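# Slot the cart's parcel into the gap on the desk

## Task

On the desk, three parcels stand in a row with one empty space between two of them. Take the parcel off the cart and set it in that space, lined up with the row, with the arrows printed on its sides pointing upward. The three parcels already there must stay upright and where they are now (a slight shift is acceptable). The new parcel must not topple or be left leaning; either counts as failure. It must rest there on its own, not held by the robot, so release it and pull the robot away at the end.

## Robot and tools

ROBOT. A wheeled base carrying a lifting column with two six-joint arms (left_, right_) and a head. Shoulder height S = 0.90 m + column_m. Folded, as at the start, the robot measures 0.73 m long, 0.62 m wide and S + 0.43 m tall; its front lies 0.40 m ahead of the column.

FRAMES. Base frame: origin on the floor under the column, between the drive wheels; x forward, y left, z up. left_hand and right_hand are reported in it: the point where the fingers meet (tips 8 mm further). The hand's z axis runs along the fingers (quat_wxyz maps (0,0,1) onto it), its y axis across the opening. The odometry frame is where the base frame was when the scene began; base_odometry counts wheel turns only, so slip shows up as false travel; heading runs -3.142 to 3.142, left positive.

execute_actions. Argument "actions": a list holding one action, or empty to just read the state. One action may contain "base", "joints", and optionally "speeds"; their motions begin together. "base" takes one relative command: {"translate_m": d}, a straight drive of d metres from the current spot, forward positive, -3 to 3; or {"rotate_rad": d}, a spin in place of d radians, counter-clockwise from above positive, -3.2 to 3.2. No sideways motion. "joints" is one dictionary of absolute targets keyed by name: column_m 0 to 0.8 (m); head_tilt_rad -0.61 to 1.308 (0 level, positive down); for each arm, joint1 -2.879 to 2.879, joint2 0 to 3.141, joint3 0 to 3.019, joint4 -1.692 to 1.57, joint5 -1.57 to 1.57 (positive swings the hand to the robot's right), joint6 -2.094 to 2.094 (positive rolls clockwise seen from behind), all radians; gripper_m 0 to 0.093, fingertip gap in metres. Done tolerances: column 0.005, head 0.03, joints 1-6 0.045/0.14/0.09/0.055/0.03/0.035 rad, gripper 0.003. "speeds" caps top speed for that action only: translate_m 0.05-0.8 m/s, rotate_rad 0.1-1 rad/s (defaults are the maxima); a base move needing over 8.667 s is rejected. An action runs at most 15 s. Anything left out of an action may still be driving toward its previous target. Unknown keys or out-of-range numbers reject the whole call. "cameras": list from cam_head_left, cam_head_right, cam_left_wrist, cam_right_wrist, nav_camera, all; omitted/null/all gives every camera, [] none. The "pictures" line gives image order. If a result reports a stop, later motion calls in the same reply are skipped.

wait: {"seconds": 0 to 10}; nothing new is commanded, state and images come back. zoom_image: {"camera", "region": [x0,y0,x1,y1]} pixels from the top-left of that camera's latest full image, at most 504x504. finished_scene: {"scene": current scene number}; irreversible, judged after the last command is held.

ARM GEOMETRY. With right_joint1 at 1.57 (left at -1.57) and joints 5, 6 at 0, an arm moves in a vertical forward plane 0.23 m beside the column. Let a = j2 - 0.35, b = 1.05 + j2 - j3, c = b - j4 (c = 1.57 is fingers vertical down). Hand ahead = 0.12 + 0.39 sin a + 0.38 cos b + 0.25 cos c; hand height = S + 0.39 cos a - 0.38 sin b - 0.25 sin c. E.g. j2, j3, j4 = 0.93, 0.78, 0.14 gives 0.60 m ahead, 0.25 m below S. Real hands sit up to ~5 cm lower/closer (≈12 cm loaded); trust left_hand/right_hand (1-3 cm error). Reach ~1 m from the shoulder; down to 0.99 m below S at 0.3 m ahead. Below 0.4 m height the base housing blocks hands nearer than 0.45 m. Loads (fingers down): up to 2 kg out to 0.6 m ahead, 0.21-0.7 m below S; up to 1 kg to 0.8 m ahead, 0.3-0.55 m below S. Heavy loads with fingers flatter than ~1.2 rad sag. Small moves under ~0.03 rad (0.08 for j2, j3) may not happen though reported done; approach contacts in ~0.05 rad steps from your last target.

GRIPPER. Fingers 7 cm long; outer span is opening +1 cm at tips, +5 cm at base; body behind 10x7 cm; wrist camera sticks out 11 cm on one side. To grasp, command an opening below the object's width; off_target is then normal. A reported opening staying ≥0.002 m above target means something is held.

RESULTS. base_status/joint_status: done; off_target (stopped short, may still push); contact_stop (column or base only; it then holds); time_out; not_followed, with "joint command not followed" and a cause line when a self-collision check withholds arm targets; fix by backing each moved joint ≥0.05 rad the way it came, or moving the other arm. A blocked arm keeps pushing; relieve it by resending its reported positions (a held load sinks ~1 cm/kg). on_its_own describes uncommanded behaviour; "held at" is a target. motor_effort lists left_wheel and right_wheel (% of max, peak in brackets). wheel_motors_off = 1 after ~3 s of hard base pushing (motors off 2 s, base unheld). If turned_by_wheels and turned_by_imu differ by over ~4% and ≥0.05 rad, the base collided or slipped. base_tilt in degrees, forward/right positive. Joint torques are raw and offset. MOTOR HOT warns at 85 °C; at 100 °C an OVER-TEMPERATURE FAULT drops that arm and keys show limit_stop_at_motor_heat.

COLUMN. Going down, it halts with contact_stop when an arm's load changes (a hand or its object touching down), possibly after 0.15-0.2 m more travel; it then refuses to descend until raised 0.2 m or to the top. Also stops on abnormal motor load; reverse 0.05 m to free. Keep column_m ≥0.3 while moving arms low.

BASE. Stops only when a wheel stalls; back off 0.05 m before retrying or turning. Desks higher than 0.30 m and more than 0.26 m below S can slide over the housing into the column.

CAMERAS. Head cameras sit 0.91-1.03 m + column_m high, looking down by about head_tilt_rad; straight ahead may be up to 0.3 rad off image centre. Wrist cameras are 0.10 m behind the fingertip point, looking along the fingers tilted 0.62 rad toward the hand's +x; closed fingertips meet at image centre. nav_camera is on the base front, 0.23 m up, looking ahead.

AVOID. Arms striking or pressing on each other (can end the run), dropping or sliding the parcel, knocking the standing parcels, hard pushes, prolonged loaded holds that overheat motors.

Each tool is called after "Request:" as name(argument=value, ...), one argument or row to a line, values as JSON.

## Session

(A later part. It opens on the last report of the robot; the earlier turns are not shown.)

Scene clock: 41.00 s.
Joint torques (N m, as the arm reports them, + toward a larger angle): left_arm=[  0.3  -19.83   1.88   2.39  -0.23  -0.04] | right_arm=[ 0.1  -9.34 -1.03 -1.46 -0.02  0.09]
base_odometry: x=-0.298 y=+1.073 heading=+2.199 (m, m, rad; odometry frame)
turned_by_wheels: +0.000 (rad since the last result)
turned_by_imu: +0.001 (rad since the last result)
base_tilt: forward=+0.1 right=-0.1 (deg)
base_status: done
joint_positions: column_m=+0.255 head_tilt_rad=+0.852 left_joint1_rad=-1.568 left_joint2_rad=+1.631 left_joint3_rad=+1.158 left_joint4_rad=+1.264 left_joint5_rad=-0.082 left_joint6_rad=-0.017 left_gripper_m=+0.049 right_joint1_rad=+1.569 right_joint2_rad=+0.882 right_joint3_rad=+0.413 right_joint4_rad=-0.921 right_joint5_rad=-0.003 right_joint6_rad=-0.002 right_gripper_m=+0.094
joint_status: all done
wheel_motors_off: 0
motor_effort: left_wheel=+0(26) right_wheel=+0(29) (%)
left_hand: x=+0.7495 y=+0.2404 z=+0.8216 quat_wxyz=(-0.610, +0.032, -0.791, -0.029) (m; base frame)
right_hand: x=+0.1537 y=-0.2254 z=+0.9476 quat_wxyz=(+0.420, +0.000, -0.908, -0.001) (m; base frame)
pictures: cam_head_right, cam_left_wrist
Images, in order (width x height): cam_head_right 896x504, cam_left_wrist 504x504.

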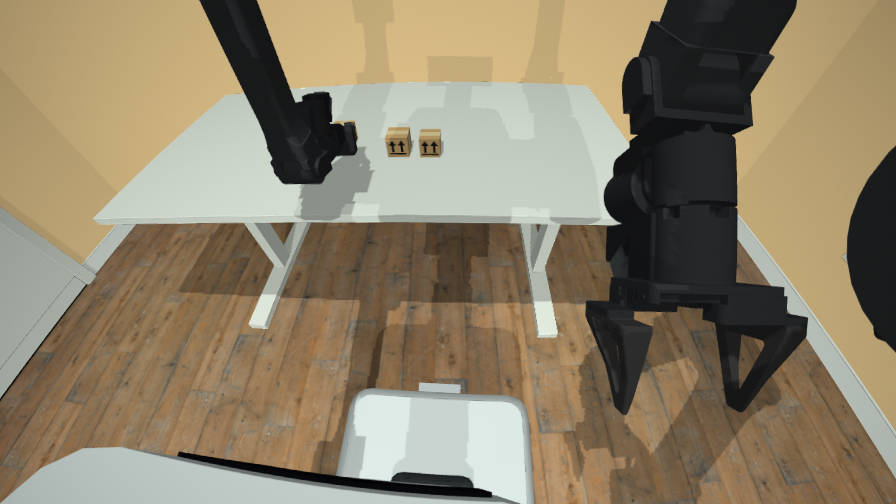

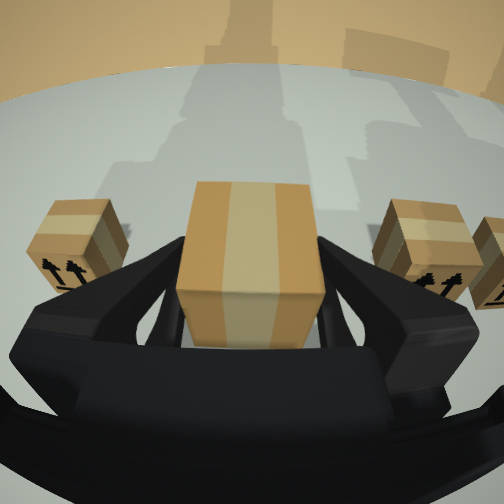

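Request:
execute_actions(
  actions=[
    {"base":{"translate_m":0.042},"joints":{"column_m":0.222}},
  ],
  cameras=["cam_left_wrist","cam_head_right"],
)

Request:
zoom_image(
  camera="cam_head_right",
  region=[260,70,460,210],
)

Scene clock: 44.23 s.
Joint torques (N m, as the arm reports them, + toward a larger angle): left_arm=[  0.04 -19.97   2.15   2.44  -0.23  -0.03] | right_arm=[-0.29 -9.19 -1.15 -1.45 -0.03  0.13]
base_odometry: x=-0.323 y=+1.107 heading=+2.199 (m, m, rad; odometry frame)
turned_by_wheels: +0.000 (rad since the last result)
turned_by_imu: +0.001 (rad since the last result)
base_tilt: forward=+0.0 right=+0.0 (deg)
base_status: done
joint_positions: column_m=+0.222 head_tilt_rad=+0.852 left_joint1_rad=-1.568 left_joint2_rad=+1.631 left_joint3_rad=+1.157 left_joint4_rad=+1.264 left_joint5_rad=-0.082 left_joint6_rad=-0.017 left_gripper_m=+0.049 right_joint1_rad=+1.569 right_joint2_rad=+0.882 right_joint3_rad=+0.413 right_joint4_rad=-0.921 right_joint5_rad=-0.003 right_joint6_rad=-0.002 right_gripper_m=+0.094
joint_status: all done
wheel_motors_off: 0
motor_effort: left_wheel=+0(27) right_wheel=+0(29) (%)
left_hand: x=+0.7493 y=+0.2404 z=+0.7885 quat_wxyz=(-0.610, +0.032, -0.791, -0.029) (m; base frame)
right_hand: x=+0.1542 y=-0.2254 z=+0.9145 quat_wxyz=(+0.419, +0.000, -0.908, -0.001) (m; base frame)
pictures: cam_head_right, cam_left_wrist
Images, in order (width x height): cam_head_right 896x504, cam_left_wrist 504x504.

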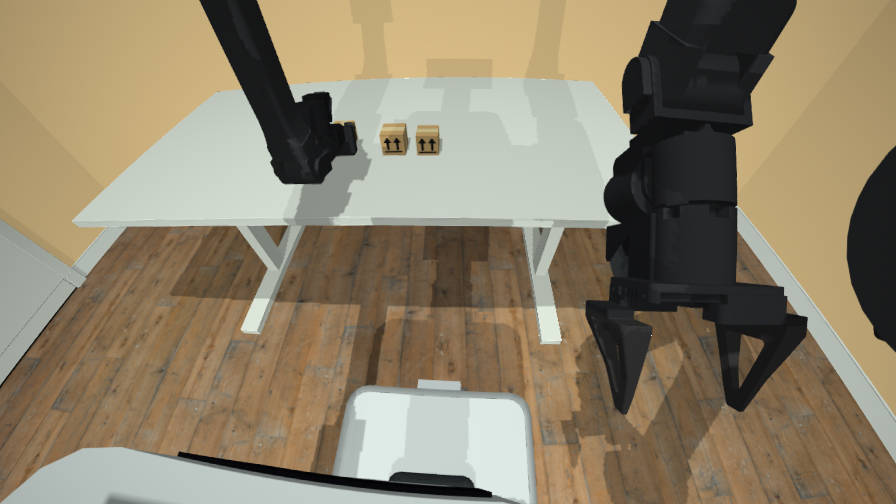

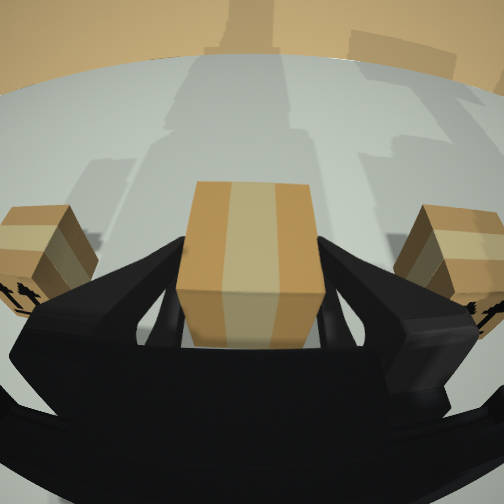

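Region (260, 70, 460, 210) of cam_head_right's 896x504 image, scaled by 2.520, with more detail than that image has; it fills the top 353 rows of this view, and the rest is white.

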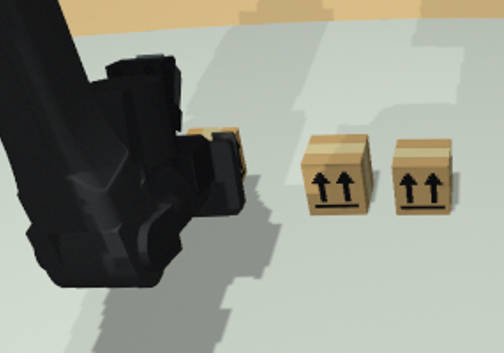

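Request:
execute_actions(
  actions=[
    {"base":{"translate_m":0.008},"joints":{"left_joint4_rad":1.205}},
  ],
  cameras=["cam_left_wrist"],
)

Scene clock: 45.73 s.
Joint torques (N m, as the arm reports them, + toward a larger angle): left_arm=[ -0.16 -19.62   2.08   1.64  -0.23  -0.02] | right_arm=[-0.15 -9.27 -1.   -1.54 -0.07  0.13]
base_odometry: x=-0.328 y=+1.114 heading=+2.199 (m, m, rad; odometry frame)
turned_by_wheels: +0.000 (rad since the last result)
turned_by_imu: +0.000 (rad since the last result)
base_tilt: forward=+0.1 right=-0.1 (deg)
base_status: done
joint_positions: column_m=+0.222 head_tilt_rad=+0.852 left_joint1_rad=-1.568 left_joint2_rad=+1.631 left_joint3_rad=+1.157 left_joint4_rad=+1.206 left_joint5_rad=-0.082 left_joint6_rad=-0.017 left_gripper_m=+0.049 right_joint1_rad=+1.569 right_joint2_rad=+0.882 right_joint3_rad=+0.413 right_joint4_rad=-0.921 right_joint5_rad=-0.003 right_joint6_rad=-0.002 right_gripper_m=+0.094
joint_status: all done
wheel_motors_off: 0
motor_effort: left_wheel=+0(25) right_wheel=+0(32) (%)
left_hand: x=+0.7453 y=+0.2405 z=+0.7750 quat_wxyz=(-0.587, +0.031, -0.808, -0.030) (m; base frame)
right_hand: x=+0.1538 y=-0.2254 z=+0.9146 quat_wxyz=(+0.420, +0.000, -0.908, -0.001) (m; base frame)
pictures: cam_left_wrist
Images, in order (width x height): cam_left_wrist 504x504.

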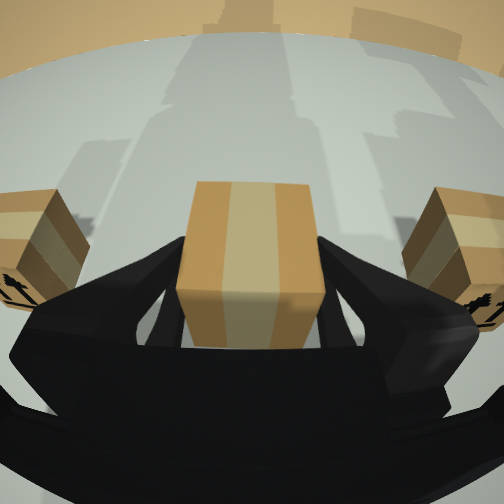

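Request:
execute_actions(
  actions=[
    {"base":{"translate_m":0.012},"joints":{"column_m":0.215}},
  ],
  cameras=["cam_left_wrist"],
)

Request:
execute_actions(
  actions=[
    {"joints":{"left_gripper_m":0.066}},
  ],
  cameras=["cam_left_wrist"],
)

Scene clock: 48.07 s.
Joint torques (N m, as the arm reports them, + toward a larger angle): left_arm=[  0.17 -19.98   2.22   1.63  -0.21  -0.03] | right_arm=[-0.17 -9.19 -0.94 -1.44 -0.06  0.1 ]
base_odometry: x=-0.335 y=+1.123 heading=+2.199 (m, m, rad; odometry frame)
turned_by_wheels: +0.000 (rad since the last result)
turned_by_imu: +0.000 (rad since the last result)
base_tilt: forward=+0.0 right=+0.0 (deg)
base_status: done
joint_positions: column_m=+0.215 head_tilt_rad=+0.852 left_joint1_rad=-1.568 left_joint2_rad=+1.631 left_joint3_rad=+1.157 left_joint4_rad=+1.206 left_joint5_rad=-0.082 left_joint6_rad=-0.017 left_gripper_m=+0.049 right_joint1_rad=+1.569 right_joint2_rad=+0.881 right_joint3_rad=+0.412 right_joint4_rad=-0.921 right_joint5_rad=-0.003 right_joint6_rad=-0.002 right_gripper_m=+0.094
joint_status: all done
wheel_motors_off: 0
motor_effort: left_wheel=+0(27) right_wheel=+0(30) (%)
left_hand: x=+0.7451 y=+0.2405 z=+0.7679 quat_wxyz=(-0.587, +0.031, -0.808, -0.030) (m; base frame)
right_hand: x=+0.1537 y=-0.2254 z=+0.9077 quat_wxyz=(+0.420, +0.000, -0.908, -0.001) (m; base frame)
pictures: cam_left_wrist
Images, in order (width x height): cam_left_wrist 504x504.

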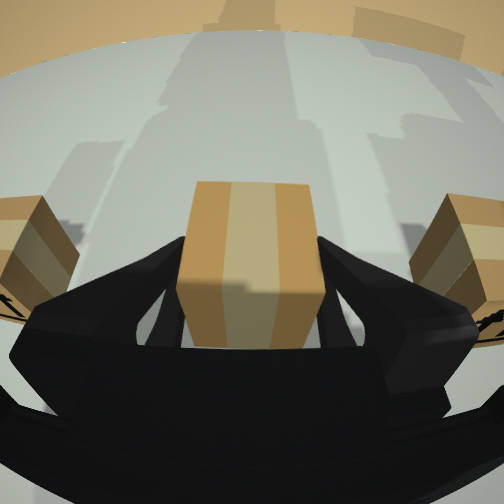

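Scene clock: 48.63 s.
Joint torques (N m, as the arm reports them, + toward a larger angle): left_arm=[ -0.15 -20.02   2.16   1.66  -0.21  -0.04] | right_arm=[ 0.46 -9.39 -1.   -1.44 -0.01  0.1 ]
base_odometry: x=-0.335 y=+1.123 heading=+2.199 (m, m, rad; odometry frame)
turned_by_wheels: +0.000 (rad since the last result)
turned_by_imu: +0.000 (rad since the last result)
base_tilt: forward=+0.0 right=-0.1 (deg)
base_status: not commanded
joint_positions: column_m=+0.215 head_tilt_rad=+0.852 left_joint1_rad=-1.568 left_joint2_rad=+1.631 left_joint3_rad=+1.157 left_joint4_rad=+1.206 left_joint5_rad=-0.082 left_joint6_rad=-0.017 left_gripper_m=+0.066 right_joint1_rad=+1.569 right_joint2_rad=+0.881 right_joint3_rad=+0.412 right_joint4_rad=-0.921 right_joint5_rad=-0.003 right_joint6_rad=-0.002 right_gripper_m=+0.094
joint_status: all done
wheel_motors_off: 0
motor_effort: left_wheel=+0(0) right_wheel=+0(0) (%)
left_hand: x=+0.7451 y=+0.2405 z=+0.7679 quat_wxyz=(-0.587, +0.031, -0.808, -0.030) (m; base frame)
right_hand: x=+0.1537 y=-0.2254 z=+0.9077 quat_wxyz=(+0.420, +0.000, -0.908, -0.001) (m; base frame)
pictures: cam_left_wrist
Images, in order (width x height): cam_left_wrist 504x504.

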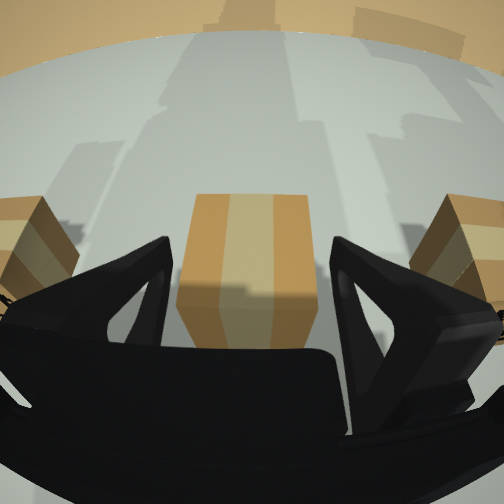

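Request:
execute_actions(
  actions=[
    {"base":{"translate_m":-0.33}},
  ],
  cameras=["cam_left_wrist","cam_head_right"],
)

Scene clock: 51.37 s.
Joint torques (N m, as the arm reports them, + toward a larger angle): left_arm=[ -0.2  -19.73   2.     1.62  -0.22  -0.01] | right_arm=[ 0.25 -8.95 -0.9  -1.5  -0.04  0.1 ]
base_odometry: x=-0.141 y=+0.856 heading=+2.199 (m, m, rad; odometry frame)
turned_by_wheels: +0.000 (rad since the last result)
turned_by_imu: +0.000 (rad since the last result)
base_tilt: forward=+0.0 right=-0.2 (deg)
base_status: done
joint_positions: column_m=+0.215 head_tilt_rad=+0.853 left_joint1_rad=-1.568 left_joint2_rad=+1.631 left_joint3_rad=+1.156 left_joint4_rad=+1.206 left_joint5_rad=-0.082 left_joint6_rad=-0.017 left_gripper_m=+0.066 right_joint1_rad=+1.569 right_joint2_rad=+0.881 right_joint3_rad=+0.410 right_joint4_rad=-0.921 right_joint5_rad=-0.003 right_joint6_rad=-0.002 right_gripper_m=+0.094
joint_status: not commanded
wheel_motors_off: 0
motor_effort: left_wheel=+0(26) right_wheel=-1(30) (%)
left_hand: x=+0.7446 y=+0.2405 z=+0.7676 quat_wxyz=(-0.587, +0.031, -0.809, -0.030) (m; base frame)
right_hand: x=+0.1523 y=-0.2254 z=+0.9082 quat_wxyz=(+0.421, +0.000, -0.907, -0.001) (m; base frame)
pictures: cam_head_right, cam_left_wrist
Images, in order (width x height): cam_head_right 896x504, cam_left_wrist 504x504.

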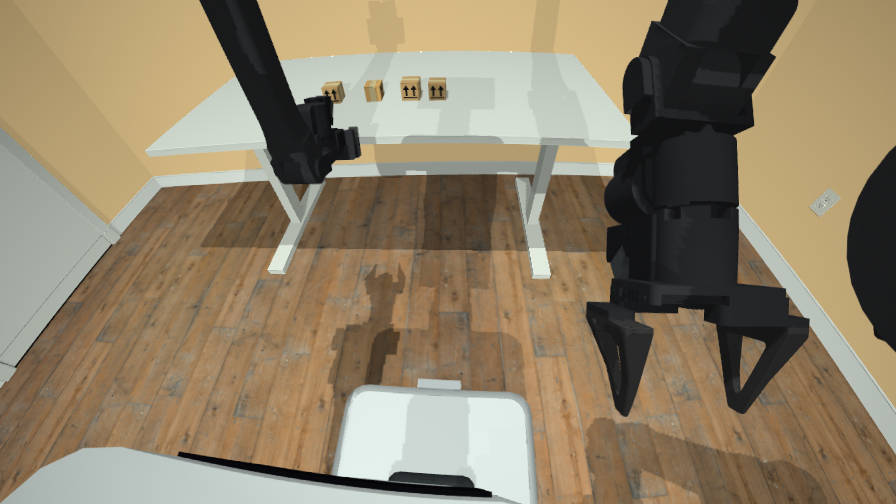

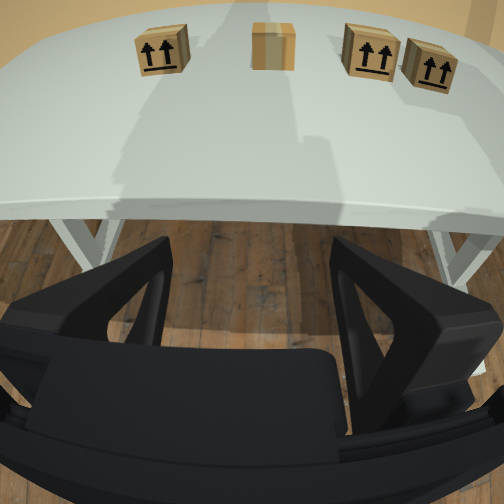

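Request:
finished_scene(
  scene=2,
)

The scene is finished: the task was done.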